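# Carry tube rack through self-closing door to desk

## Task

Move the tube rack from the counter, through the door that swings shut by itself, onto the desk, using r1, r2 or both. Success needs: the rack standing upright on the desk with each tube seated all the way down in a hole; the door closed at the end; the rack and tubes never touching the floor; the robots released from the rack and backed away; and no robot tipped over or left leaning.

## Robot and tools

ROBOTS. Two identical Hello Robot Stretch 3 units, named r1 and r2. Each has a two-wheel differential base with a passive omni wheel at the back, a lift that slides up a mast, and a telescoping arm that sticks out to the robot's RIGHT. The base cannot strafe, so to move the gripper forward or back you drive the base. The footprint is 0.33 m long by 0.34 m wide. Turning in place pivots about the point between the drive wheels, 0.05 m behind the front edge. With the arm pulled in and the wrist folded, the wrist pokes out at most 0.06 m beyond the right side and a spin covers a 0.28 m radius. An unfolded, level gripper reaches past that circle.

FRAMES. Base frame: origin on the floor between the drive wheels, x ahead, y to the left, z up. hand_pose is reported in it, placed where closed fingertips meet; with all wrist joints at 0 its x axis is up, y points back along the arm to the mast, z toward the rear. Odometry frame = base frame at scene start. Each robot reports in its own frames, so only images, lidar_m, wrist_depth_mm and head_depth_mm show where the two robots are relative to each other.

execute_actions. Arguments: actions (a list holding exactly one action, or empty to just read state and images) and cameras (list of camera names, e.g. r1_head_camera, r1_nav_camera, r1_wrist_camera, r2_head_camera, r2_nav_camera, r2_wrist_camera; omitted, null or ["all"] gives all; [] gives none). An action is an object keyed "r1" and/or "r2". Per robot:
- base: exactly one of translate_m (relative drive in metres along the current heading, forward positive, -1 to 1) or rotate_rad (relative spin in radians, counter-clockwise/left positive, -3.2 to 3.2). Both are offsets measured from where the base last reported itself.
- joints: absolute targets by name: lift_m 0 to 1.1 (arm height); arm_m 0 to 0.52 (extension); wrist_yaw_rad -1.345 to 4.42 (0 along the arm, positive toward the front, 3.0 folded over the base); wrist_pitch_rad -1.57 to 0.451 (0 level, negative tips fingers down); wrist_roll_rad -2.911 to 2.911 (0 = fingers side by side); gripper_m -0.089 to 0.179 (larger is wider; actual fingertip gap is about 0.007 less when nearly shut, 0.025 less when wide, zero under 0.007); head_pan_rad -3.953 to 1.73 (0 ahead, positive left, -1.57 looks along the arm); head_tilt_rad -1.53 to 0.419 (negative looks down).
- contact_limits: {"arm_m": effort percent 1 to 100}; the arm motion halts with contact_stop once its effort hits that value (negative when retracting). Smaller is softer, but too small halts at once. It also caps holding force until the next action; values above the maximum are trimmed.
All motions in an action start together; each action lasts 15 s at most. Anything you leave out may still be driving toward an earlier target without the status showing it. A bad key or out-of-range number rejects the whole call. If a result reports a stop, the remaining execute_actions, wait and finished_scene calls in the same reply are skipped.

wait: seconds 0 to 10; issues nothing new and returns state and images. zoom_image: camera plus region [x0, y0, x1, y1] in pixels of that camera's most recent full image, origin top-left, at most 504 by 504. Head images are 896x504, nav 672x504 (fisheye), wrist 644x364. finished_scene: scene number; ends it permanently and reports success, so only call it once the goal holds stably.

RESULTS. base_status and joint_status give how each motion ended: done (for the base, wheels turned the full amount even if slipping), off_target (stopped short, may still push), contact_stop, time_out, torque_fault (after these three the target is dropped and the joint holds where it is, unless slack or off). Arm and lift halt on firm contact and then go slack until commanded again; a slack lift may sag under load or keep pressing, and closing the fingers on a surface pushes it upward. Base, wrist and head never contact-stop and keep pushing. A wrist servo strained for several seconds shuts off for 10 s. on_its_own lists uncommanded behaviour; its "held at" is the held target, not the position. motor_effort is percent of maximum, sign toward higher joint values, bracket = peak in the last action; readings carry fixed bias and noise. Effort at rest outside its range suggests a load or push. Positive wheel effort drives forward. base_odometry counts wheel turns (slip included); heading -3.142 to 3.142, left positive; turned_by_wheels and turned_by_imu give turning since last result. base_tilt in degrees, forward and right positive, with a fixed offset up to about 4 degrees. lidar_m: 12 sectors of 30 degrees, first straight ahead then counter-clockwise (4th left, 7th behind, 10th right), distances 0.15 to 12 m in a plane 0.17 m up; "-" = nothing; misses glass, thin legs, low items and its own body (the mast and, with the lift low, other own parts hide some sectors); sees the other robot. wrist_depth_mm and head_depth_mm: 7x7 grids of median depth from top-left (45-1000 mm and 280-4000 mm; head grid is sideways); "-" = out of range or hidden.

SPEED. Full base speed (0.30 m/s, 1.9 rad/s) only with lift_m under 0.30, arm_m under 0.03 and wrist_yaw_rad over 2.54; otherwise 0.10 m/s and 0.63 rad/s.

GRIPPING. Close to a gripper_m below the object's width (lower squeezes more); open to at least 0.02 above the touching value to let go. Neither reading nor done proves a grasp. Overly hard squeezes get eased by a stall guard, so heavy items may slip; re-squeeze with a new value.

CAUTIONS. Fold or unfold the wrist only with lift_m 0.32 to 0.95, wrist_pitch_rad -0.4 and roll near 0; once folded the lift may go to 0.25. With yaw under -0.4 keep pitch at -0.5 or lower. Pushing into something rigid with the gripper higher than about 0.45 m, raising contact limits, repeated pushes, driving while holding a fixed object, or snagging furniture (especially reversing) can tip a robot; back out in small steps, free the gripper, and if still leaning drop lift_m to about 0.2. Robots pressing on each other fail the run; once bases touch, any further drive is a hard press. Two robots given the same drive can differ by up to 2.5 cm per metre, which strains a shared load. The scene keeps running while you compose replies, holding the last command, and loose objects may get nudged now and then. Avoid drops, slams and hard hits.

Each tool is called after "Request:" in YAML: its name, and indented under it one key for each argument.

## Session

Request:
execute_actions:
  actions: []

Scene clock: 0.00 s.
r1.base_odometry: x=+0.000 y=+0.000 heading=+0.000 (m, m, rad; r1's odometry frame)
r1.turned_by_wheels: +0.000 (rad since the last result)
r1.turned_by_imu: +0.000 (rad since the last result)
r1.base_tilt: forward=-0.6 right=-1.1 (deg)
r1.lidar_m: 0.78 0.84 0.72 0.71 0.77 1.16 1.83 2.00 2.45 1.43 0.99 0.79
r1.head_depth_mm: 689 693 696 698 703 705 709 / 699 704 710 713 716 721 722 / 714 716 721 724 727 732 737 / 726 730 733 739 743 747 751 / 739 744 749 752 757 761 765 / 756 759 762 766 769 773 778 / 771 772 778 781 788 790 795
r1.base_status: not commanded
r1.joint_positions: lift_m=+0.409 arm_m=+0.003 wrist_yaw_rad=+2.933 wrist_pitch_rad=-0.340 wrist_roll_rad=+0.002 gripper_m=+0.037 head_pan_rad=+0.020 head_tilt_rad=-0.006
r1.joint_status: not commanded
r1.motor_effort: left_wheel=+0 right_wheel=+1 lift_m=+28 arm_m=+0 wrist_yaw_rad=+0 wrist_pitch_rad=+5 wrist_roll_rad=+0 gripper_m=+0 head_pan_rad=+0 head_tilt_rad=+1 (%)
r1.hand_pose: x=+0.0272 y=+0.0808 z=+0.4400 quat_wxyz=(+0.192, +0.706, +0.046, +0.680) (m; r1's base frame)
r1.wrist_depth_mm: - 636 668 690 725 742 743 / - 700 709 747 769 811 771 / 707 734 763 792 815 870 787 / 751 830 827 833 892 942 791 / 833 - 892 865 910 859 790 / 740 - - 717 726 733 734 / 608 610 591 596 598 606 597
r2.base_odometry: x=+0.000 y=+0.000 heading=+0.000 (m, m, rad; r2's odometry frame)
r2.turned_by_wheels: +0.000 (rad since the last result)
r2.turned_by_imu: +0.000 (rad since the last result)
r2.base_tilt: forward=+1.1 right=+2.3 (deg)
r2.lidar_m: 0.78 0.72 0.73 0.92 1.56 2.32 2.05 1.89 1.36 0.89 0.81 0.82
r2.head_depth_mm: 1122 1144 1166 1184 1205 970 847 / 1011 1025 1029 1044 1064 1078 1076 / 913 924 935 944 958 971 983 / 830 842 851 865 871 883 886 / 765 771 781 785 798 807 814 / 707 715 720 730 736 743 752 / 658 664 671 678 684 688 695
r2.base_status: not commanded
r2.joint_positions: lift_m=+0.453 arm_m=+0.003 wrist_yaw_rad=+2.830 wrist_pitch_rad=-0.533 wrist_roll_rad=+0.006 gripper_m=+0.037 head_pan_rad=+0.008 head_tilt_rad=-0.012
r2.joint_status: not commanded
r2.motor_effort: left_wheel=-1 right_wheel=+0 lift_m=+33 arm_m=+0 wrist_yaw_rad=+1 wrist_pitch_rad=+4 wrist_roll_rad=+0 gripper_m=+0 head_pan_rad=+0 head_tilt_rad=+3 (%)
r2.hand_pose: x=+0.0428 y=+0.0506 z=+0.4411 quat_wxyz=(+0.291, +0.705, +0.077, +0.643) (m; r2's base frame)
r2.wrist_depth_mm: - - - 884 717 616 535 / - - - 958 789 661 574 / - - - - 865 725 611 / 1000 - 962 946 896 781 671 / 811 - 782 788 795 770 690 / 689 662 698 665 668 655 639 / 595 588 - 602 561 574 571
pictures: r1_head_camera (sideways: a quarter turn clockwise sets it upright), r1_nav_camera (sideways: a quarter turn counterclockwise sets it upright), r1_wrist_camera, r2_head_camera (sideways: a quarter turn clockwise sets it upright), r2_nav_camera (sideways: a quarter turn counterclockwise sets it upright), r2_wrist_camera
Images, in order (width x height): r1_head_camera 896x504, r1_nav_camera 672x504, r1_wrist_camera 644x364, r2_head_camera 896x504, r2_nav_camera 672x504, r2_wrist_camera 644x364.

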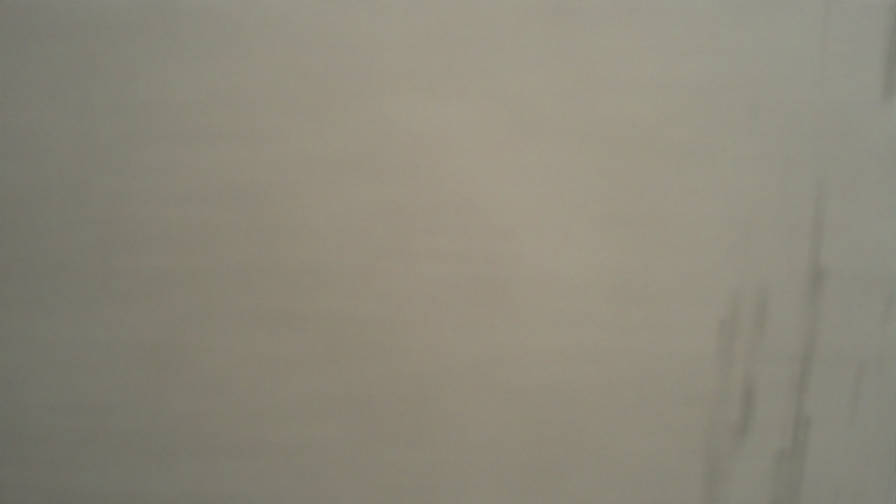

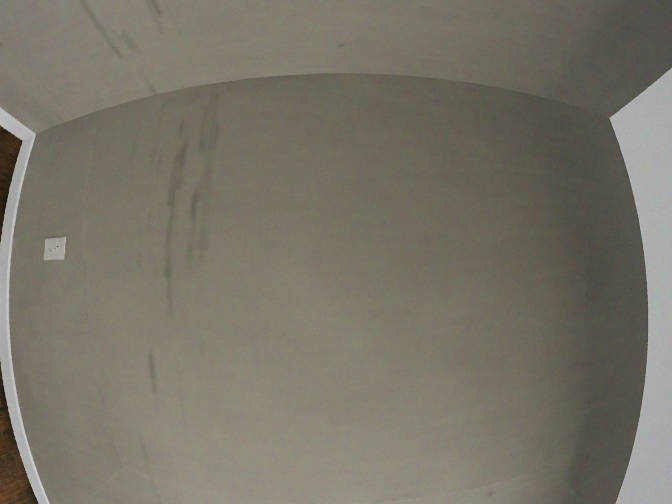

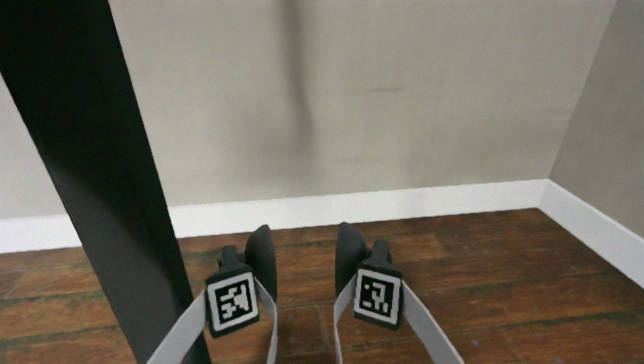

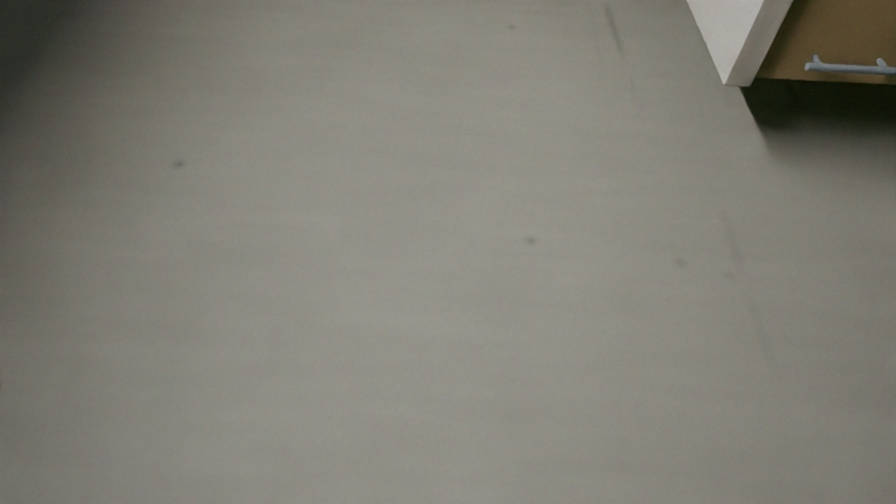

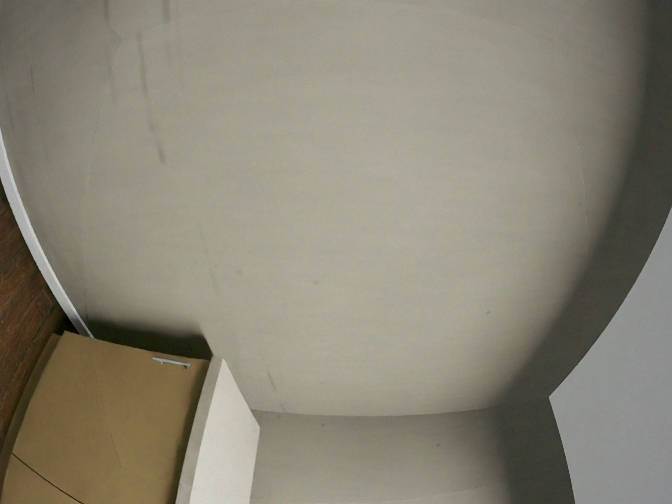

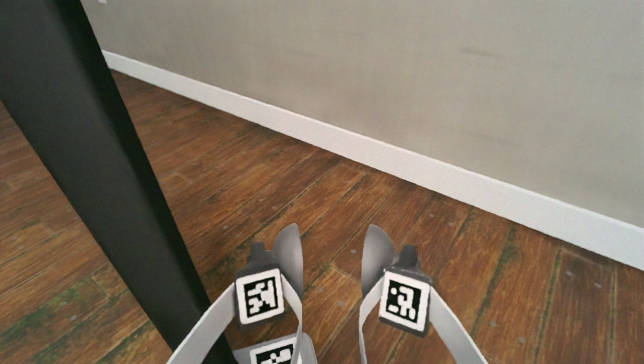

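Request:
execute_actions:
  actions:
    - {"r1": {"joints": {"head_pan_rad": -2.4, "head_tilt_rad": -0.2}}, "r2": {"joints": {"head_pan_rad": -1.2, "head_tilt_rad": -0.4}}}
  cameras: ["r1_nav_camera", "r2_nav_camera"]

Scene clock: 6.37 s.
r1.base_odometry: x=+0.000 y=+0.000 heading=+0.000 (m, m, rad; r1's odometry frame)
r1.turned_by_wheels: +0.000 (rad since the last result)
r1.turned_by_imu: +0.001 (rad since the last result)
r1.base_tilt: forward=-0.6 right=-1.1 (deg)
r1.lidar_m: 0.78 0.84 0.71 0.71 0.76 1.16 1.83 2.00 2.46 1.43 0.99 0.79
r1.head_depth_mm: 1890 1952 1992 2061 2109 2090 1621 / 2088 2150 2225 2286 2348 2148 1628 / 2296 2389 2475 2559 2615 2125 1619 / 2591 2685 2785 2908 2894 2132 1620 / 2877 3073 3261 3357 3087 2130 1614 / 2897 3061 3182 3260 2724 2117 1607 / 2725 2833 2927 2459 2524 2124 1616
r1.base_status: not commanded
r1.joint_positions: lift_m=+0.409 arm_m=+0.003 wrist_yaw_rad=+2.933 wrist_pitch_rad=-0.340 wrist_roll_rad=+0.002 gripper_m=+0.037 head_pan_rad=-2.393 head_tilt_rad=-0.197
r1.joint_status: all done
r1.motor_effort: left_wheel=+0(0) right_wheel=+0(0) lift_m=+28(28) arm_m=-1(1) wrist_yaw_rad=+0(0) wrist_pitch_rad=+4(5) wrist_roll_rad=+0(0) gripper_m=+0(0) head_pan_rad=-4(52) head_tilt_rad=-2(16) (%)
r1.hand_pose: x=+0.0272 y=+0.0808 z=+0.4400 quat_wxyz=(+0.192, +0.706, +0.046, +0.680) (m; r1's base frame)
r1.wrist_depth_mm: - 639 678 686 716 728 744 / - 699 714 727 777 780 811 / 703 744 761 766 831 861 791 / 765 814 832 873 862 961 805 / 829 - 874 872 879 882 803 / 720 - - 722 712 723 720 / 623 600 604 610 607 602 599
r2.base_odometry: x=+0.000 y=+0.000 heading=+0.000 (m, m, rad; r2's odometry frame)
r2.turned_by_wheels: +0.000 (rad since the last result)
r2.turned_by_imu: +0.001 (rad since the last result)
r2.base_tilt: forward=+1.0 right=+2.3 (deg)
r2.lidar_m: 0.78 0.72 0.73 0.92 1.55 2.32 2.05 1.89 1.37 0.89 0.81 0.82
r2.head_depth_mm: 1354 1479 1591 1041 1106 1245 1343 / 1317 1411 1525 1028 1049 1191 1303 / 1282 1388 1487 1013 1003 1120 1276 / 1245 1340 1446 996 962 1071 1221 / 1215 1299 1388 978 921 1023 1140 / 1174 1258 1341 973 885 978 1098 / 1145 1219 1322 961 855 938 1041
r2.base_status: not commanded
r2.joint_positions: lift_m=+0.453 arm_m=+0.003 wrist_yaw_rad=+2.830 wrist_pitch_rad=-0.533 wrist_roll_rad=+0.006 gripper_m=+0.037 head_pan_rad=-1.193 head_tilt_rad=-0.395
r2.joint_status: all done
r2.motor_effort: left_wheel=+0(1) right_wheel=+0(0) lift_m=+33(33) arm_m=+0(0) wrist_yaw_rad=+1(0) wrist_pitch_rad=+4(4) wrist_roll_rad=+0(1) gripper_m=+0(0) head_pan_rad=-5(56) head_tilt_rad=-4(38) (%)
r2.hand_pose: x=+0.0428 y=+0.0506 z=+0.4411 quat_wxyz=(+0.291, +0.705, +0.077, +0.643) (m; r2's base frame)
r2.wrist_depth_mm: - - - 891 723 618 534 / - - - 958 774 665 576 / - - - - 859 724 615 / 996 - 983 964 916 776 661 / 811 - 807 786 806 762 692 / 699 664 701 680 659 659 651 / 590 587 - 594 564 575 566
pictures: r1_nav_camera (sideways: a quarter turn counterclockwise sets it upright), r2_nav_camera (sideways: a quarter turn counterclockwise sets it upright)
Images, in order (width x height): r1_nav_camera 672x504, r2_nav_camera 672x504.

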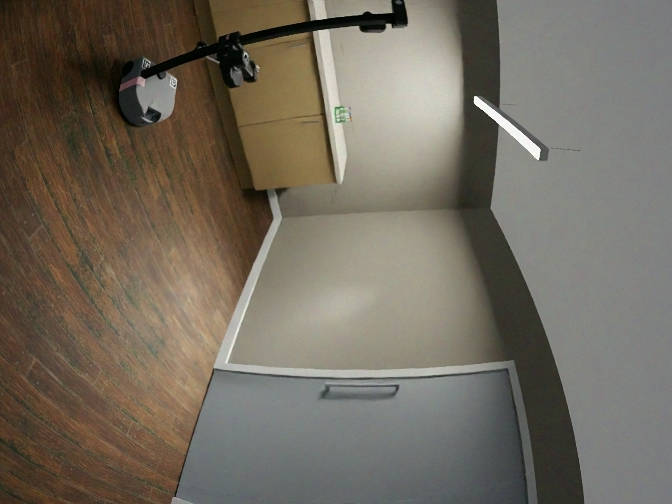

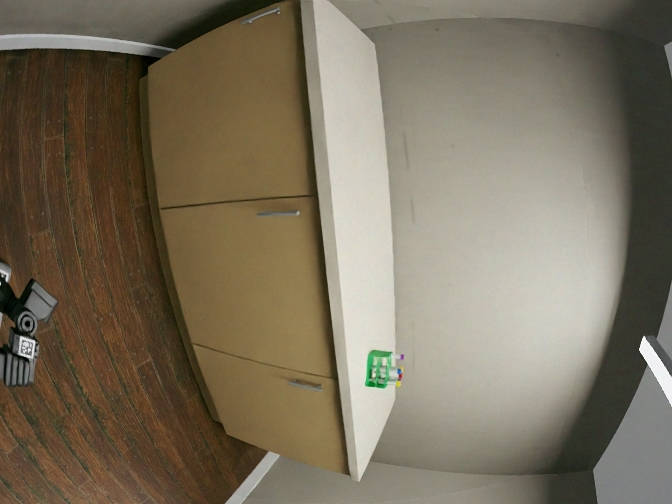

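Request:
zoom_image:
  camera: "r2_nav_camera"
  region: [320, 320, 440, 410]

Request:
execute_actions:
  actions:
    - {"r1": {"joints": {"head_pan_rad": -3.3, "head_tilt_rad": -0.1}}, "r2": {"joints": {"head_pan_rad": -2.2, "head_tilt_rad": -0.3}}}
  cameras: ["r1_nav_camera", "r1_head_camera", "r2_head_camera"]

Region (320, 320, 440, 410) of r2_nav_camera's 672x504 image, scaled by 4.200, with more detail than that image has; it fills the top 378 rows of this view, and the rest is white.

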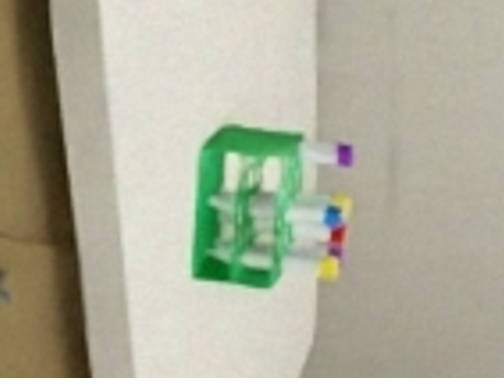

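Scene clock: 25.37 s.
r1.base_odometry: x=+0.000 y=+0.000 heading=+0.000 (m, m, rad; r1's odometry frame)
r1.turned_by_wheels: +0.000 (rad since the last result)
r1.turned_by_imu: +0.001 (rad since the last result)
r1.base_tilt: forward=-0.6 right=-1.1 (deg)
r1.lidar_m: 0.78 0.84 0.71 0.70 0.76 1.16 1.83 2.00 2.45 1.42 0.98 0.79
r1.head_depth_mm: 1668 1704 1756 1797 1846 1886 1761 / 1664 1706 1752 1802 1842 1898 1797 / 1665 1701 1749 1791 1851 1899 1790 / 1654 1700 1754 1795 1833 1891 1782 / 1658 1713 1746 1799 1849 1911 1786 / 1647 1699 1752 1797 1839 1898 1774 / 1656 1720 1752 1792 1847 1895 1778
r1.base_status: not commanded
r1.joint_positions: lift_m=+0.409 arm_m=+0.003 wrist_yaw_rad=+2.933 wrist_pitch_rad=-0.340 wrist_roll_rad=+0.002 gripper_m=+0.037 head_pan_rad=-3.293 head_tilt_rad=-0.112
r1.joint_status: all done
r1.motor_effort: left_wheel=+0(0) right_wheel=+0(1) lift_m=+28(28) arm_m=-1(1) wrist_yaw_rad=+0(1) wrist_pitch_rad=+4(4) wrist_roll_rad=+0(0) gripper_m=+0(1) head_pan_rad=-4(52) head_tilt_rad=+4(14) (%)
r1.hand_pose: x=+0.0272 y=+0.0808 z=+0.4400 quat_wxyz=(+0.192, +0.706, +0.046, +0.680) (m; r1's base frame)
r1.wrist_depth_mm: - 645 670 675 722 746 747 / - 694 706 734 740 789 786 / 714 735 761 797 824 896 809 / 736 813 811 858 892 950 813 / 823 - 857 868 864 891 777 / 730 - - 713 714 729 724 / 623 595 587 599 612 607 598
r2.base_odometry: x=+0.000 y=+0.000 heading=+0.000 (m, m, rad; r2's odometry frame)
r2.turned_by_wheels: +0.000 (rad since the last result)
r2.turned_by_imu: +0.001 (rad since the last result)
r2.base_tilt: forward=+1.0 right=+2.3 (deg)
r2.lidar_m: 0.78 0.72 0.73 0.92 1.56 2.33 2.05 1.89 1.37 0.89 0.82 0.82
r2.head_depth_mm: 1532 1620 1713 1810 1902 1859 1442 / 1578 1651 1761 1856 1993 1834 1439 / 1642 1727 1813 1945 2062 1817 1428 / 1675 1774 1882 1988 2150 1808 1420 / 1745 1837 1956 2078 2185 1785 1408 / 1784 1909 2003 2171 2295 1780 1404 / 1847 1967 2110 1443 1445 1551 1387
r2.base_status: not commanded
r2.joint_positions: lift_m=+0.453 arm_m=+0.003 wrist_yaw_rad=+2.830 wrist_pitch_rad=-0.533 wrist_roll_rad=+0.006 gripper_m=+0.037 head_pan_rad=-2.193 head_tilt_rad=-0.310
r2.joint_status: all done
r2.motor_effort: left_wheel=+0(1) right_wheel=+0(0) lift_m=+33(33) arm_m=+0(0) wrist_yaw_rad=+1(0) wrist_pitch_rad=+4(4) wrist_roll_rad=+0(0) gripper_m=+0(0) head_pan_rad=-5(56) head_tilt_rad=+6(21) (%)
r2.hand_pose: x=+0.0428 y=+0.0506 z=+0.4411 quat_wxyz=(+0.291, +0.705, +0.077, +0.643) (m; r2's base frame)
r2.wrist_depth_mm: - - - 859 715 625 532 / - - - 955 789 669 573 / - - - - 860 715 618 / - 991 987 949 899 777 657 / 811 - 791 793 778 772 709 / 682 669 690 661 666 658 656 / 597 594 - 600 567 573 572
pictures: r1_head_camera (sideways: a quarter turn clockwise sets it upright), r1_nav_camera (sideways: a quarter turn counterclockwise sets it upright), r2_head_camera (sideways: a quarter turn clockwise sets it upright)
Images, in order (width x height): r1_head_camera 896x504, r1_nav_camera 672x504, r2_head_camera 896x504.

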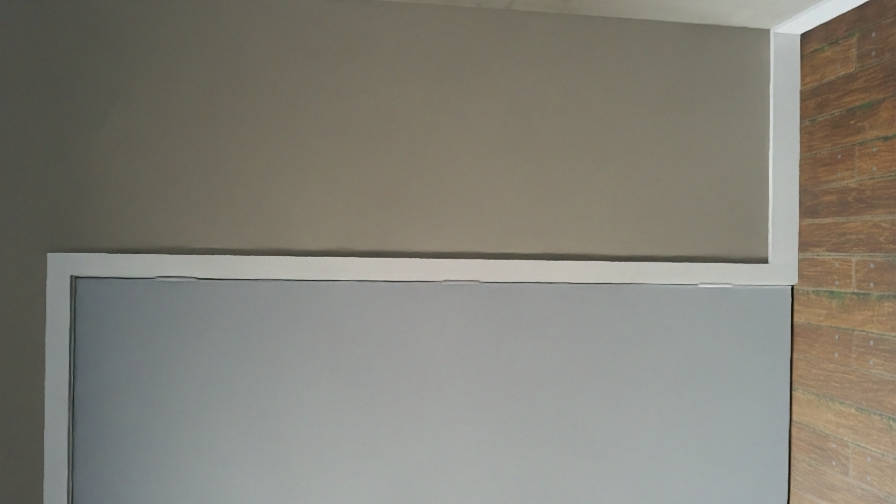

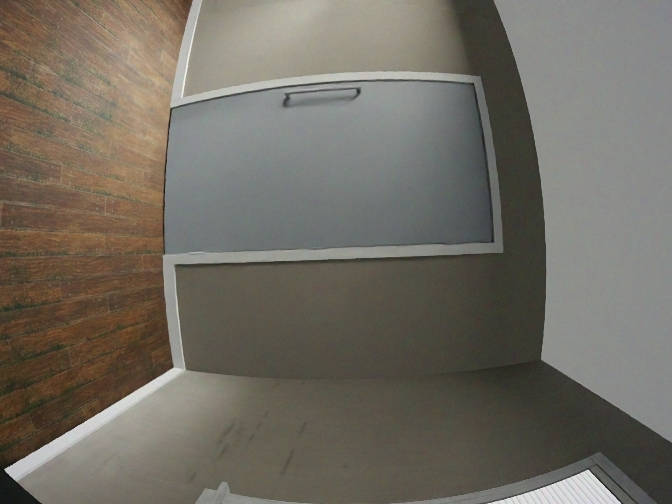

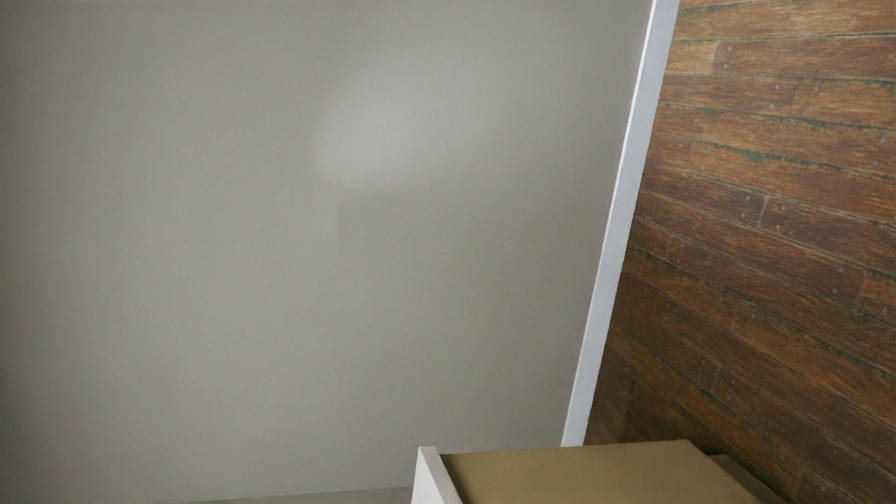

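Request:
execute_actions:
  actions:
    - {"r1": {"base": {"rotate_rad": -2.45}, "joints": {"lift_m": 0.28, "head_pan_rad": 0.0, "head_tilt_rad": -0.1}}, "r2": {"base": {"rotate_rad": 1.10}, "joints": {"lift_m": 0.28, "head_pan_rad": -1.57, "head_tilt_rad": -0.4}}}
  cameras: ["r1_nav_camera", "r2_nav_camera"]

Scene clock: 148.93 s.
r1.base_odometry: x=+0.000 y=+0.000 heading=-2.450 (m, m, rad; r1's odometry frame)
r1.turned_by_wheels: -2.450 (rad since the last result)
r1.turned_by_imu: -2.424 (rad since the last result)
r1.base_tilt: forward=-0.7 right=-1.1 (deg)
r1.lidar_m: 2.16 1.49 1.48 0.88 0.78 0.78 0.80 0.71 0.71 0.83 1.52 1.85
r1.head_depth_mm: 1852 1899 1928 1910 1977 2014 1820 / 2036 2057 2090 2135 2186 2208 1805 / 2191 2278 2307 2352 2426 2346 1800 / 2397 2520 2586 2648 2710 2461 1807 / 2443 2853 2957 2982 3094 2443 1801 / 2467 3140 3244 3342 3314 2429 1793 / 2465 2982 3008 3024 2539 2405 1780
r1.base_status: done
r1.joint_positions: lift_m=+0.280 arm_m=+0.003 wrist_yaw_rad=+2.933 wrist_pitch_rad=-0.340 wrist_roll_rad=+0.002 gripper_m=+0.037 head_pan_rad=-0.007 head_tilt_rad=-0.112
r1.joint_status: all done
r1.motor_effort: left_wheel=+4(15) right_wheel=-3(7) lift_m=+19(21) arm_m=-1(1) wrist_yaw_rad=+0(0) wrist_pitch_rad=+5(4) wrist_roll_rad=+0(0) gripper_m=+0(0) head_pan_rad=+4(54) head_tilt_rad=+5(5) (%)
r1.hand_pose: x=+0.0272 y=+0.0807 z=+0.3109 quat_wxyz=(+0.192, +0.706, +0.046, +0.680) (m; r1's base frame)
r1.wrist_depth_mm: - 768 - - - - - / - 825 - - - - - / - 879 - - - - - / 657 880 872 888 862 887 864 / 666 - 718 683 677 669 667 / 551 - - 545 551 548 548 / 478 466 - 472 463 462 461
r2.base_odometry: x=+0.000 y=+0.000 heading=+1.100 (m, m, rad; r2's odometry frame)
r2.turned_by_wheels: +1.100 (rad since the last result)
r2.turned_by_imu: +1.091 (rad since the last result)
r2.base_tilt: forward=+1.0 right=+2.4 (deg)
r2.lidar_m: 0.74 0.96 1.53 2.34 2.01 1.89 1.29 0.87 0.82 0.83 0.76 0.72
r2.head_depth_mm: 1172 1242 1322 1034 841 908 991 / 1226 1298 1394 1018 887 962 1054 / 1276 1375 1449 1010 936 1020 1136 / 1321 1407 1529 991 991 1093 1223 / 1122 1210 1307 1014 1050 1172 1286 / 961 1020 1095 1159 1259 1361 1308 / 836 880 933 992 1058 1133 1212
r2.base_status: done
r2.joint_positions: lift_m=+0.280 arm_m=+0.003 wrist_yaw_rad=+2.830 wrist_pitch_rad=-0.534 wrist_roll_rad=+0.006 gripper_m=+0.037 head_pan_rad=-1.577 head_tilt_rad=-0.396
r2.joint_status: all done
r2.motor_effort: left_wheel=-4(10) right_wheel=+5(12) lift_m=+23(27) arm_m=+0(0) wrist_yaw_rad=+0(1) wrist_pitch_rad=+4(4) wrist_roll_rad=+1(0) gripper_m=+0(0) head_pan_rad=+4(43) head_tilt_rad=-2(18) (%)
r2.hand_pose: x=+0.0427 y=+0.0506 z=+0.2680 quat_wxyz=(+0.291, +0.705, +0.077, +0.643) (m; r2's base frame)
r2.wrist_depth_mm: - - - - - - - / - - - - - - 993 / - 867 860 831 834 815 807 / 669 690 668 662 654 650 636 / 565 - 556 543 547 535 528 / 478 - - 463 461 456 458 / - - - 402 393 396 395
pictures: r1_nav_camera (sideways: a quarter turn counterclockwise sets it upright), r2_nav_camera (sideways: a quarter turn counterclockwise sets it upright)
Images, in order (width x height): r1_nav_camera 672x504, r2_nav_camera 672x504.

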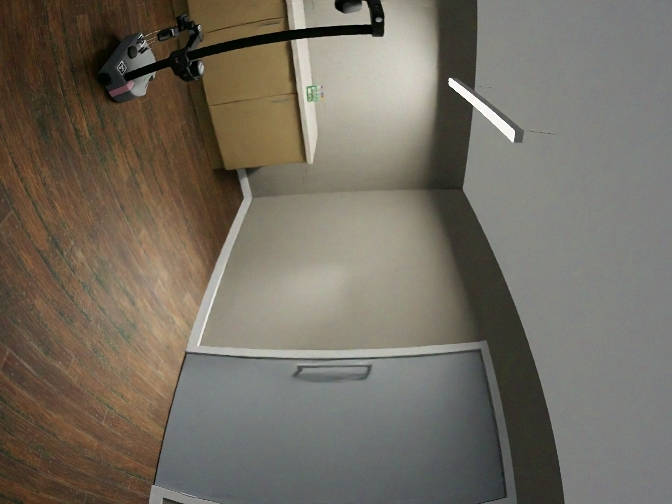

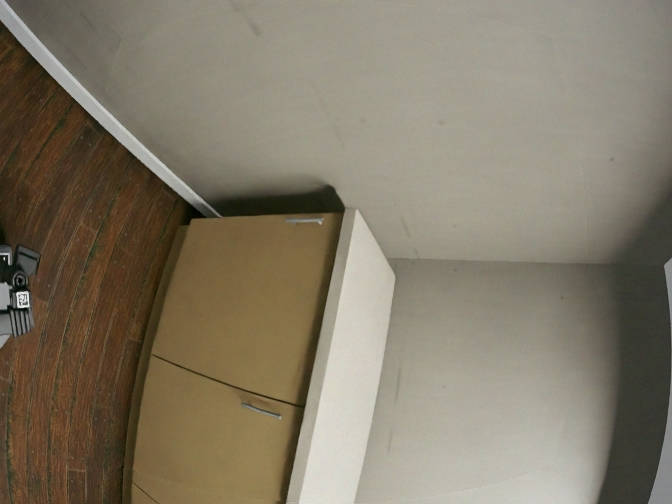

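Request:
execute_actions:
  actions:
    - {"r1": {"base": {"translate_m": 1.0}}, "r2": {"base": {"translate_m": -1.0}}}
  cameras: ["r1_nav_camera", "r2_nav_camera", "r2_head_camera"]

Scene clock: 166.23 s.
r1.base_odometry: x=-0.770 y=-0.638 heading=-2.450 (m, m, rad; r1's odometry frame)
r1.turned_by_wheels: +0.000 (rad since the last result)
r1.turned_by_imu: +0.007 (rad since the last result)
r1.base_tilt: forward=-0.6 right=-1.0 (deg)
r1.lidar_m: 1.38 1.22 1.70 1.66 1.46 1.46 1.63 1.44 1.44 1.32 1.17 1.17
r1.head_depth_mm: 1169 1187 1203 1228 1245 1267 1292 / 1280 1296 1326 1354 1379 1402 1421 / 1415 1437 1470 1498 1532 1556 1593 / 1563 1610 1641 1673 1719 1753 1738 / 1767 1827 1869 1909 1957 2015 1807 / 2030 2086 2136 2221 2275 2267 1788 / 2180 2244 2291 2348 2416 2382 1782
r1.base_status: done
r1.joint_positions: lift_m=+0.280 arm_m=+0.003 wrist_yaw_rad=+2.933 wrist_pitch_rad=-0.340 wrist_roll_rad=+0.002 gripper_m=+0.037 head_pan_rad=-0.007 head_tilt_rad=-0.111
r1.joint_status: not commanded
r1.motor_effort: left_wheel=+3(15) right_wheel=-2(3) lift_m=+19(19) arm_m=+0(1) wrist_yaw_rad=+1(0) wrist_pitch_rad=+4(5) wrist_roll_rad=+0(0) gripper_m=+0(1) head_pan_rad=+3(4) head_tilt_rad=+5(5) (%)
r1.hand_pose: x=+0.0272 y=+0.0807 z=+0.3109 quat_wxyz=(+0.192, +0.706, +0.046, +0.680) (m; r1's base frame)
r1.wrist_depth_mm: - - - - - - - / - - - - - - - / - - - - - - 956 / 876 895 859 874 880 843 840 / 690 - 714 691 667 667 677 / 560 - - 549 528 548 556 / 472 477 - 466 466 464 460
r2.base_odometry: x=-0.454 y=-0.891 heading=+1.100 (m, m, rad; r2's odometry frame)
r2.turned_by_wheels: +0.000 (rad since the last result)
r2.turned_by_imu: -0.005 (rad since the last result)
r2.base_tilt: forward=+1.0 right=+2.3 (deg)
r2.lidar_m: 1.65 2.15 1.27 1.53 1.06 1.00 1.02 0.43 0.40 0.41 0.52 1.15
r2.head_depth_mm: 816 866 920 968 688 515 449 / 847 906 966 997 682 511 494 / 886 945 1020 1009 615 507 527 / 931 994 1073 999 637 506 568 / 978 1051 1135 985 665 538 602 / 1027 1114 1207 967 658 580 665 / 1086 1170 1289 953 652 638 731
r2.base_status: done
r2.joint_positions: lift_m=+0.280 arm_m=+0.003 wrist_yaw_rad=+2.830 wrist_pitch_rad=-0.534 wrist_roll_rad=+0.006 gripper_m=+0.037 head_pan_rad=-1.577 head_tilt_rad=-0.396
r2.joint_status: not commanded
r2.motor_effort: left_wheel=-3(12) right_wheel=+4(7) lift_m=+23(23) arm_m=+0(0) wrist_yaw_rad=+0(0) wrist_pitch_rad=+4(4) wrist_roll_rad=+0(0) gripper_m=+0(0) head_pan_rad=+4(4) head_tilt_rad=-3(2) (%)
r2.hand_pose: x=+0.0427 y=+0.0506 z=+0.2680 quat_wxyz=(+0.291, +0.704, +0.078, +0.643) (m; r2's base frame)
r2.wrist_depth_mm: - - - - - - - / - - - - - - - / - 856 877 833 828 803 817 / 677 699 667 668 654 644 640 / 557 - 555 550 557 535 531 / 476 - - 463 457 456 447 / - - - 402 390 398 392
pictures: r1_nav_camera (sideways: a quarter turn counterclockwise sets it upright), r2_head_camera (sideways: a quarter turn clockwise sets it upright), r2_nav_camera (sideways: a quarter turn counterclockwise sets it upright)
Images, in order (width x height): r1_nav_camera 672x504, r2_head_camera 896x504, r2_nav_camera 672x504.

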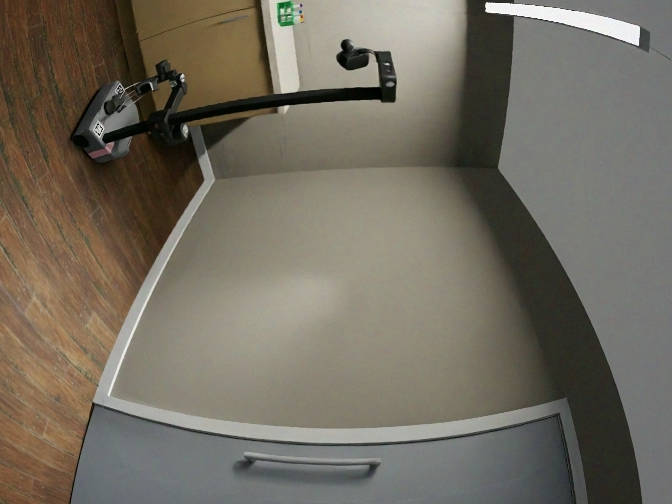

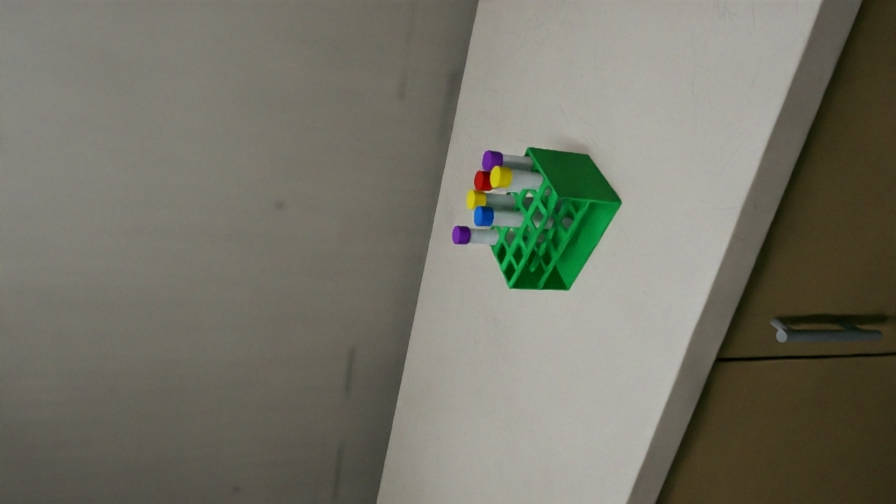

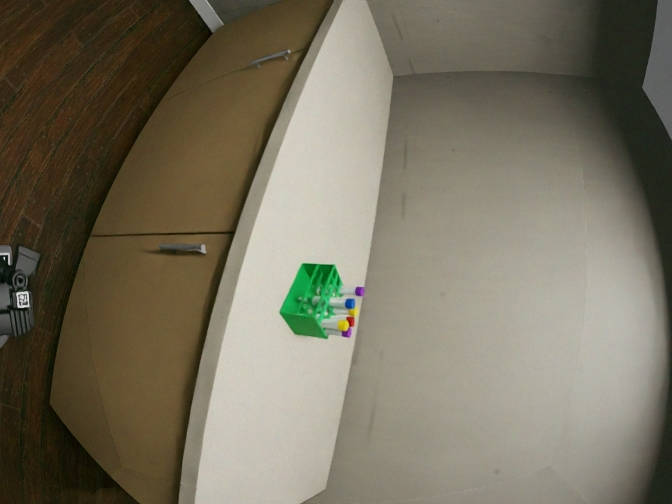

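Request:
execute_actions:
  actions:
    - {"r1": {"base": {"translate_m": 0.57}}, "r2": {"base": {"rotate_rad": -1.08}, "joints": {"lift_m": 0.9, "wrist_pitch_rad": -0.4}}}
  cameras: ["r1_nav_camera", "r2_nav_camera"]

Scene clock: 231.00 s.
r1.base_odometry: x=-1.209 y=-1.002 heading=-2.450 (m, m, rad; r1's odometry frame)
r1.turned_by_wheels: +0.000 (rad since the last result)
r1.turned_by_imu: +0.005 (rad since the last result)
r1.base_tilt: forward=-0.7 right=-1.1 (deg)
r1.lidar_m: 0.92 1.29 0.75 1.50 1.85 1.85 2.11 1.86 1.46 0.88 0.77 0.78
r1.head_depth_mm: 773 787 800 813 826 842 853 / 847 863 878 896 911 927 946 / 933 955 974 993 1009 1034 1055 / 1041 1067 1092 1111 1141 1164 1194 / 1176 1209 1237 1270 1304 1336 1384 / 1369 1399 1439 1476 1523 1580 1603 / 1603 1647 1706 1777 1830 1913 1778
r1.base_status: done
r1.joint_positions: lift_m=+0.280 arm_m=+0.003 wrist_yaw_rad=+2.933 wrist_pitch_rad=-0.340 wrist_roll_rad=+0.002 gripper_m=+0.037 head_pan_rad=-0.007 head_tilt_rad=-0.111
r1.joint_status: not commanded
r1.motor_effort: left_wheel=+2(15) right_wheel=-1(4) lift_m=+18(19) arm_m=-1(1) wrist_yaw_rad=+0(0) wrist_pitch_rad=+5(5) wrist_roll_rad=+0(0) gripper_m=+0(0) head_pan_rad=+4(4) head_tilt_rad=+5(4) (%)
r1.hand_pose: x=+0.0272 y=+0.0807 z=+0.3109 quat_wxyz=(+0.192, +0.706, +0.046, +0.680) (m; r1's base frame)
r1.wrist_depth_mm: - - - - - - - / - - - - - - - / - - - - 786 898 - / 875 856 873 868 766 774 874 / 688 - 729 677 685 674 677 / 560 - - 547 542 547 549 / 459 469 - 467 466 469 467
r2.base_odometry: x=-0.454 y=-0.891 heading=+0.020 (m, m, rad; r2's odometry frame)
r2.turned_by_wheels: -1.080 (rad since the last result)
r2.turned_by_imu: -1.069 (rad since the last result)
r2.base_tilt: forward=+1.0 right=+2.3 (deg)
r2.lidar_m: 0.51 1.06 1.64 2.09 0.81 0.87 1.08 1.00 1.01 0.43 0.40 0.40
r2.head_depth_mm: 992 1041 1094 1138 1201 1261 1304 / 1102 1153 1227 1288 1355 1440 1418 / 1123 1216 1314 1426 1548 1605 1336 / 1039 1130 1234 1341 1473 1495 1292 / 967 1040 1119 1220 695 553 617 / 904 965 1042 1122 657 507 557 / 847 903 969 986 648 494 500
r2.base_status: done
r2.joint_positions: lift_m=+0.900 arm_m=+0.003 wrist_yaw_rad=+2.830 wrist_pitch_rad=-0.418 wrist_roll_rad=+0.006 gripper_m=+0.037 head_pan_rad=-1.577 head_tilt_rad=-0.396
r2.joint_status: all done
r2.motor_effort: left_wheel=+3(10) right_wheel=-4(10) lift_m=+43(45) arm_m=-1(1) wrist_yaw_rad=-1(1) wrist_pitch_rad=+6(7) wrist_roll_rad=+0(0) gripper_m=+0(0) head_pan_rad=+4(4) head_tilt_rad=-3(3) (%)
r2.hand_pose: x=+0.0476 y=+0.0658 z=+0.9123 quat_wxyz=(+0.253, +0.708, +0.037, +0.658) (m; r2's base frame)
r2.wrist_depth_mm: - - - - - - - / - - - - - - - / - - - - - - - / - - - - - - - / - - - - - - - / - - - - - - - / 915 - - - - - -
pictures: r1_nav_camera (sideways: a quarter turn counterclockwise sets it upright), r2_nav_camera (sideways: a quarter turn counterclockwise sets it upright)
Images, in order (width x height): r1_nav_camera 672x504, r2_nav_camera 672x504.

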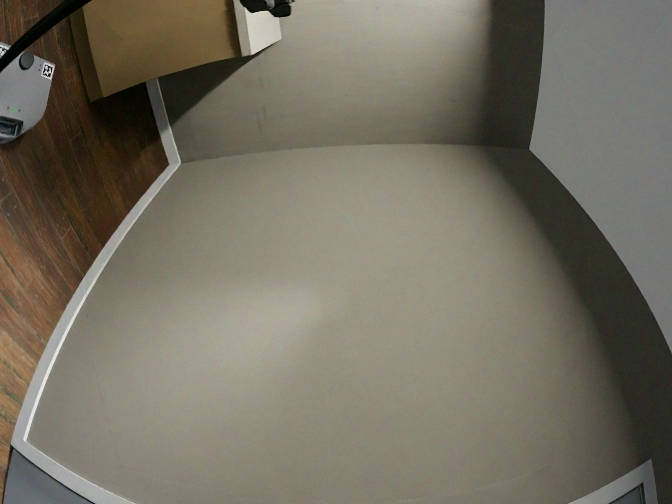

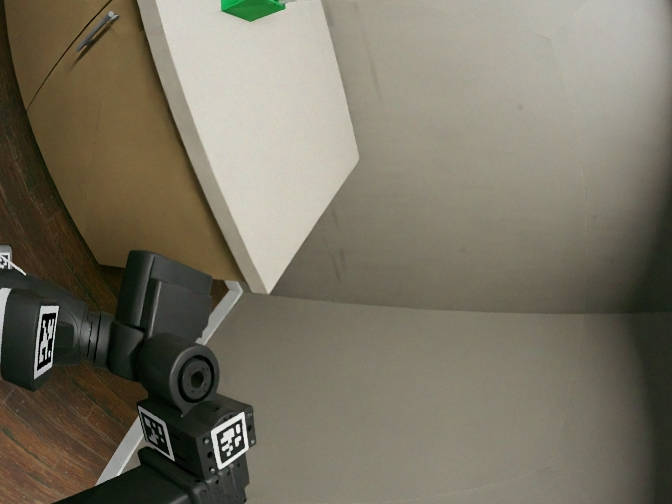

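Request:
execute_actions:
  actions:
    - {"r1": {"base": {"rotate_rad": -0.40}, "joints": {"lift_m": 0.6, "head_pan_rad": 0.5, "head_tilt_rad": -0.2}}, "r2": {"base": {"translate_m": 0.24}}}
  cameras: ["r1_nav_camera", "r1_head_camera"]

Scene clock: 248.67 s.
r1.base_odometry: x=-1.209 y=-1.002 heading=-2.849 (m, m, rad; r1's odometry frame)
r1.turned_by_wheels: -0.400 (rad since the last result)
r1.turned_by_imu: -0.395 (rad since the last result)
r1.base_tilt: forward=-0.6 right=-1.1 (deg)
r1.lidar_m: 0.79 1.01 1.29 0.96 1.64 1.84 1.88 1.99 1.86 1.23 0.83 0.77
r1.head_depth_mm: 808 830 853 876 902 927 954 / 897 924 949 976 1009 1042 1079 / 1005 1037 1072 1109 1152 1191 1241 / 1142 1185 1231 1277 1329 1396 1447 / 1326 1388 1440 1508 1589 1669 1602 / 1579 1666 1748 1836 1940 1969 1611 / 1691 1745 1814 1877 1943 1992 1609
r1.base_status: done
r1.joint_positions: lift_m=+0.600 arm_m=+0.003 wrist_yaw_rad=+2.933 wrist_pitch_rad=-0.340 wrist_roll_rad=+0.002 gripper_m=+0.037 head_pan_rad=+0.493 head_tilt_rad=-0.198
r1.joint_status: all done
r1.motor_effort: left_wheel=+3(11) right_wheel=-3(9) lift_m=+36(38) arm_m=-1(1) wrist_yaw_rad=+0(0) wrist_pitch_rad=+5(5) wrist_roll_rad=+0(0) gripper_m=+1(0) head_pan_rad=+4(36) head_tilt_rad=-1(13) (%)
r1.hand_pose: x=+0.0272 y=+0.0807 z=+0.6301 quat_wxyz=(+0.192, +0.706, +0.046, +0.680) (m; r1's base frame)
r1.wrist_depth_mm: - - - - - - - / - - - - - - - / - - - - - - - / - - - - - - - / - - - - - - - / 981 - - 976 944 966 967 / 827 790 793 807 803 828 851
r2.base_odometry: x=-0.214 y=-0.886 heading=+0.020 (m, m, rad; r2's odometry frame)
r2.turned_by_wheels: +0.000 (rad since the last result)
r2.turned_by_imu: +0.002 (rad since the last result)
r2.base_tilt: forward=+1.0 right=+2.3 (deg)
r2.lidar_m: 0.32 0.67 1.44 1.84 2.88 0.95 1.28 1.19 0.42 0.28 0.25 0.26
r2.head_depth_mm: 1139 1216 1297 1371 1417 577 1384 / 1047 1143 1271 1415 1485 513 570 / 965 1049 1151 1272 676 507 494 / 890 966 1048 1133 667 503 416 / 831 895 960 987 662 500 414 / 773 830 894 925 657 496 399 / 725 777 830 873 651 494 397
r2.base_status: done
r2.joint_positions: lift_m=+0.900 arm_m=+0.003 wrist_yaw_rad=+2.830 wrist_pitch_rad=-0.418 wrist_roll_rad=+0.006 gripper_m=+0.037 head_pan_rad=-1.577 head_tilt_rad=-0.396
r2.joint_status: not commanded
r2.motor_effort: left_wheel=+3(8) right_wheel=-4(6) lift_m=+43(43) arm_m=+0(0) wrist_yaw_rad=-1(0) wrist_pitch_rad=+6(6) wrist_roll_rad=+0(0) gripper_m=+1(0) head_pan_rad=+4(4) head_tilt_rad=-3(3) (%)
r2.hand_pose: x=+0.0476 y=+0.0658 z=+0.9123 quat_wxyz=(+0.253, +0.708, +0.037, +0.658) (m; r2's base frame)
r2.wrist_depth_mm: - - - - - - - / - - - - - - - / - - - - - - - / - - - - - - - / - - - - - - 928 / - - - - - - 767 / - - - - - - 648
pictures: r1_head_camera (sideways: a quarter turn clockwise sets it upright), r1_nav_camera (sideways: a quarter turn counterclockwise sets it upright)
Images, in order (width x height): r1_head_camera 896x504, r1_nav_camera 672x504.

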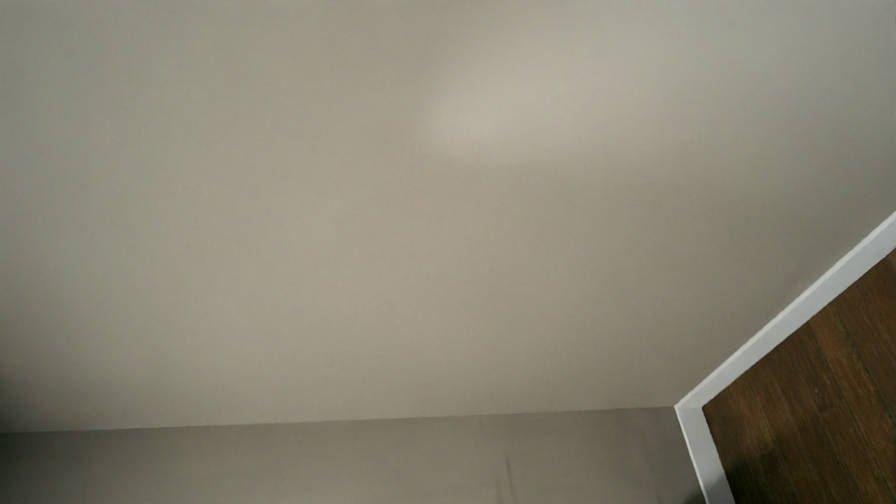

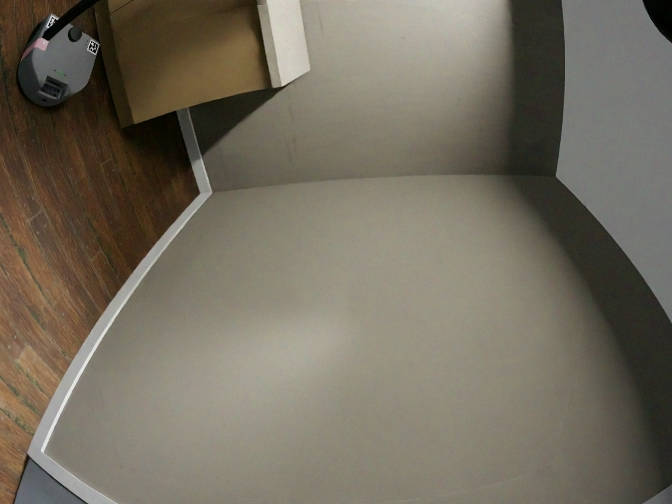

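Request:
execute_actions:
  actions:
    - {"r1": {"joints": {"head_pan_rad": -1.3, "head_tilt_rad": -0.1}}, "r2": {"base": {"rotate_rad": 0.765}, "joints": {"lift_m": 0.95, "head_pan_rad": -1.2, "head_tilt_rad": -0.6}}}
  cameras: ["r1_nav_camera", "r1_head_camera", "r2_nav_camera"]

Scene clock: 263.77 s.
r1.base_odometry: x=-1.209 y=-1.002 heading=-2.849 (m, m, rad; r1's odometry frame)
r1.turned_by_wheels: +0.000 (rad since the last result)
r1.turned_by_imu: +0.001 (rad since the last result)
r1.base_tilt: forward=-0.7 right=-1.1 (deg)
r1.lidar_m: 0.79 1.02 1.29 0.94 1.64 1.85 1.88 1.99 1.86 1.23 0.83 0.76
r1.head_depth_mm: 1581 1645 1722 1806 1840 1891 1806 / 1342 1395 1446 1503 1574 1639 1670 / 1170 1205 1243 1284 1324 1379 1415 / 1035 1065 1093 1134 1174 1208 1246 / 927 955 978 1006 1036 1066 1094 / 843 866 884 905 930 952 976 / 769 788 805 823 843 861 882
r1.base_status: not commanded
r1.joint_positions: lift_m=+0.600 arm_m=+0.003 wrist_yaw_rad=+2.933 wrist_pitch_rad=-0.340 wrist_roll_rad=+0.002 gripper_m=+0.037 head_pan_rad=-1.293 head_tilt_rad=-0.112
r1.joint_status: all done
r1.motor_effort: left_wheel=+3(3) right_wheel=-3(2) lift_m=+36(36) arm_m=-1(1) wrist_yaw_rad=+0(0) wrist_pitch_rad=+5(5) wrist_roll_rad=+0(0) gripper_m=+0(1) head_pan_rad=-4(52) head_tilt_rad=+5(14) (%)
r1.hand_pose: x=+0.0272 y=+0.0807 z=+0.6301 quat_wxyz=(+0.192, +0.706, +0.046, +0.680) (m; r1's base frame)
r1.wrist_depth_mm: - - - - - - - / - - - - - - - / - - - - - - - / - - - - - - - / - - - - - - - / 985 - - 984 960 974 931 / 836 835 780 799 784 810 830
r2.base_odometry: x=-0.214 y=-0.886 heading=+0.785 (m, m, rad; r2's odometry frame)
r2.turned_by_wheels: +0.765 (rad since the last result)
r2.turned_by_imu: +0.760 (rad since the last result)
r2.base_tilt: forward=+1.1 right=+2.3 (deg)
r2.lidar_m: 1.42 1.55 2.38 0.95 1.07 1.20 1.19 0.33 0.26 0.25 0.27 0.41
r2.head_depth_mm: 696 756 834 692 475 463 - / 729 799 870 689 497 - - / 768 845 908 681 522 - 464 / 809 895 946 678 519 432 494 / 863 955 956 669 515 430 554 / 909 1022 946 663 511 453 647 / 967 1095 932 659 508 566 775
r2.base_status: done
r2.joint_positions: lift_m=+0.950 arm_m=+0.003 wrist_yaw_rad=+2.830 wrist_pitch_rad=-0.418 wrist_roll_rad=+0.006 gripper_m=+0.037 head_pan_rad=-1.207 head_tilt_rad=-0.593
r2.joint_status: all done
r2.motor_effort: left_wheel=-4(7) right_wheel=+5(8) lift_m=+43(45) arm_m=+0(0) wrist_yaw_rad=+0(0) wrist_pitch_rad=+6(6) wrist_roll_rad=+0(0) gripper_m=+0(1) head_pan_rad=+4(36) head_tilt_rad=-5(27) (%)
r2.hand_pose: x=+0.0477 y=+0.0659 z=+0.9623 quat_wxyz=(+0.253, +0.708, +0.037, +0.658) (m; r2's base frame)
r2.wrist_depth_mm: - - - - - - - / - - - - - - - / - - - - - - - / - - - - - - - / - - - - - - - / - - - - - - - / - - - - - - -
pictures: r1_head_camera (sideways: a quarter turn clockwise sets it upright), r1_nav_camera (sideways: a quarter turn counterclockwise sets it upright), r2_nav_camera (sideways: a quarter turn counterclockwise sets it upright)
Images, in order (width x height): r1_head_camera 896x504, r1_nav_camera 672x504, r2_nav_camera 672x504.

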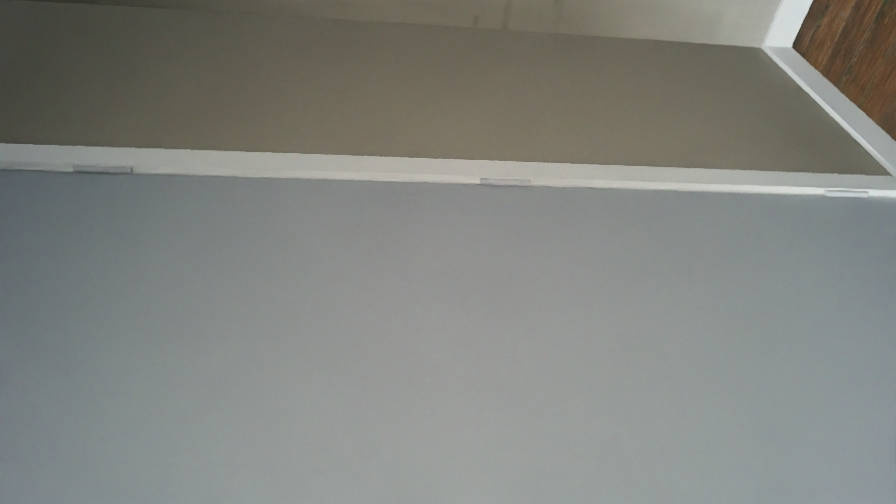

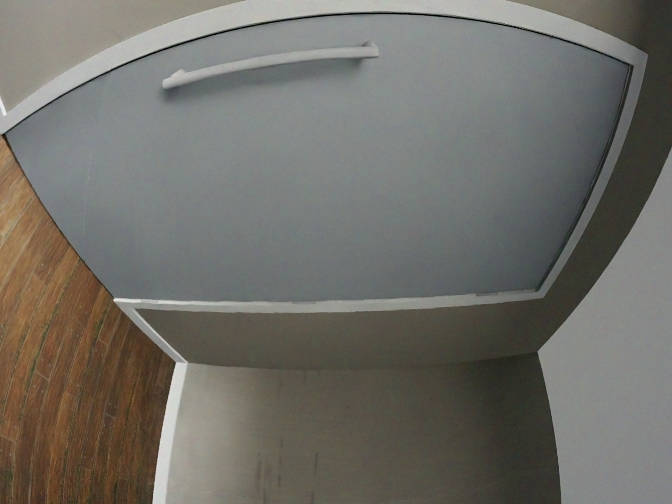

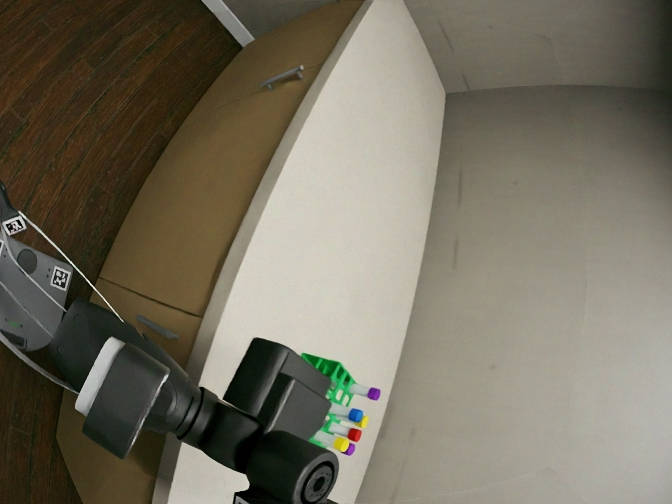

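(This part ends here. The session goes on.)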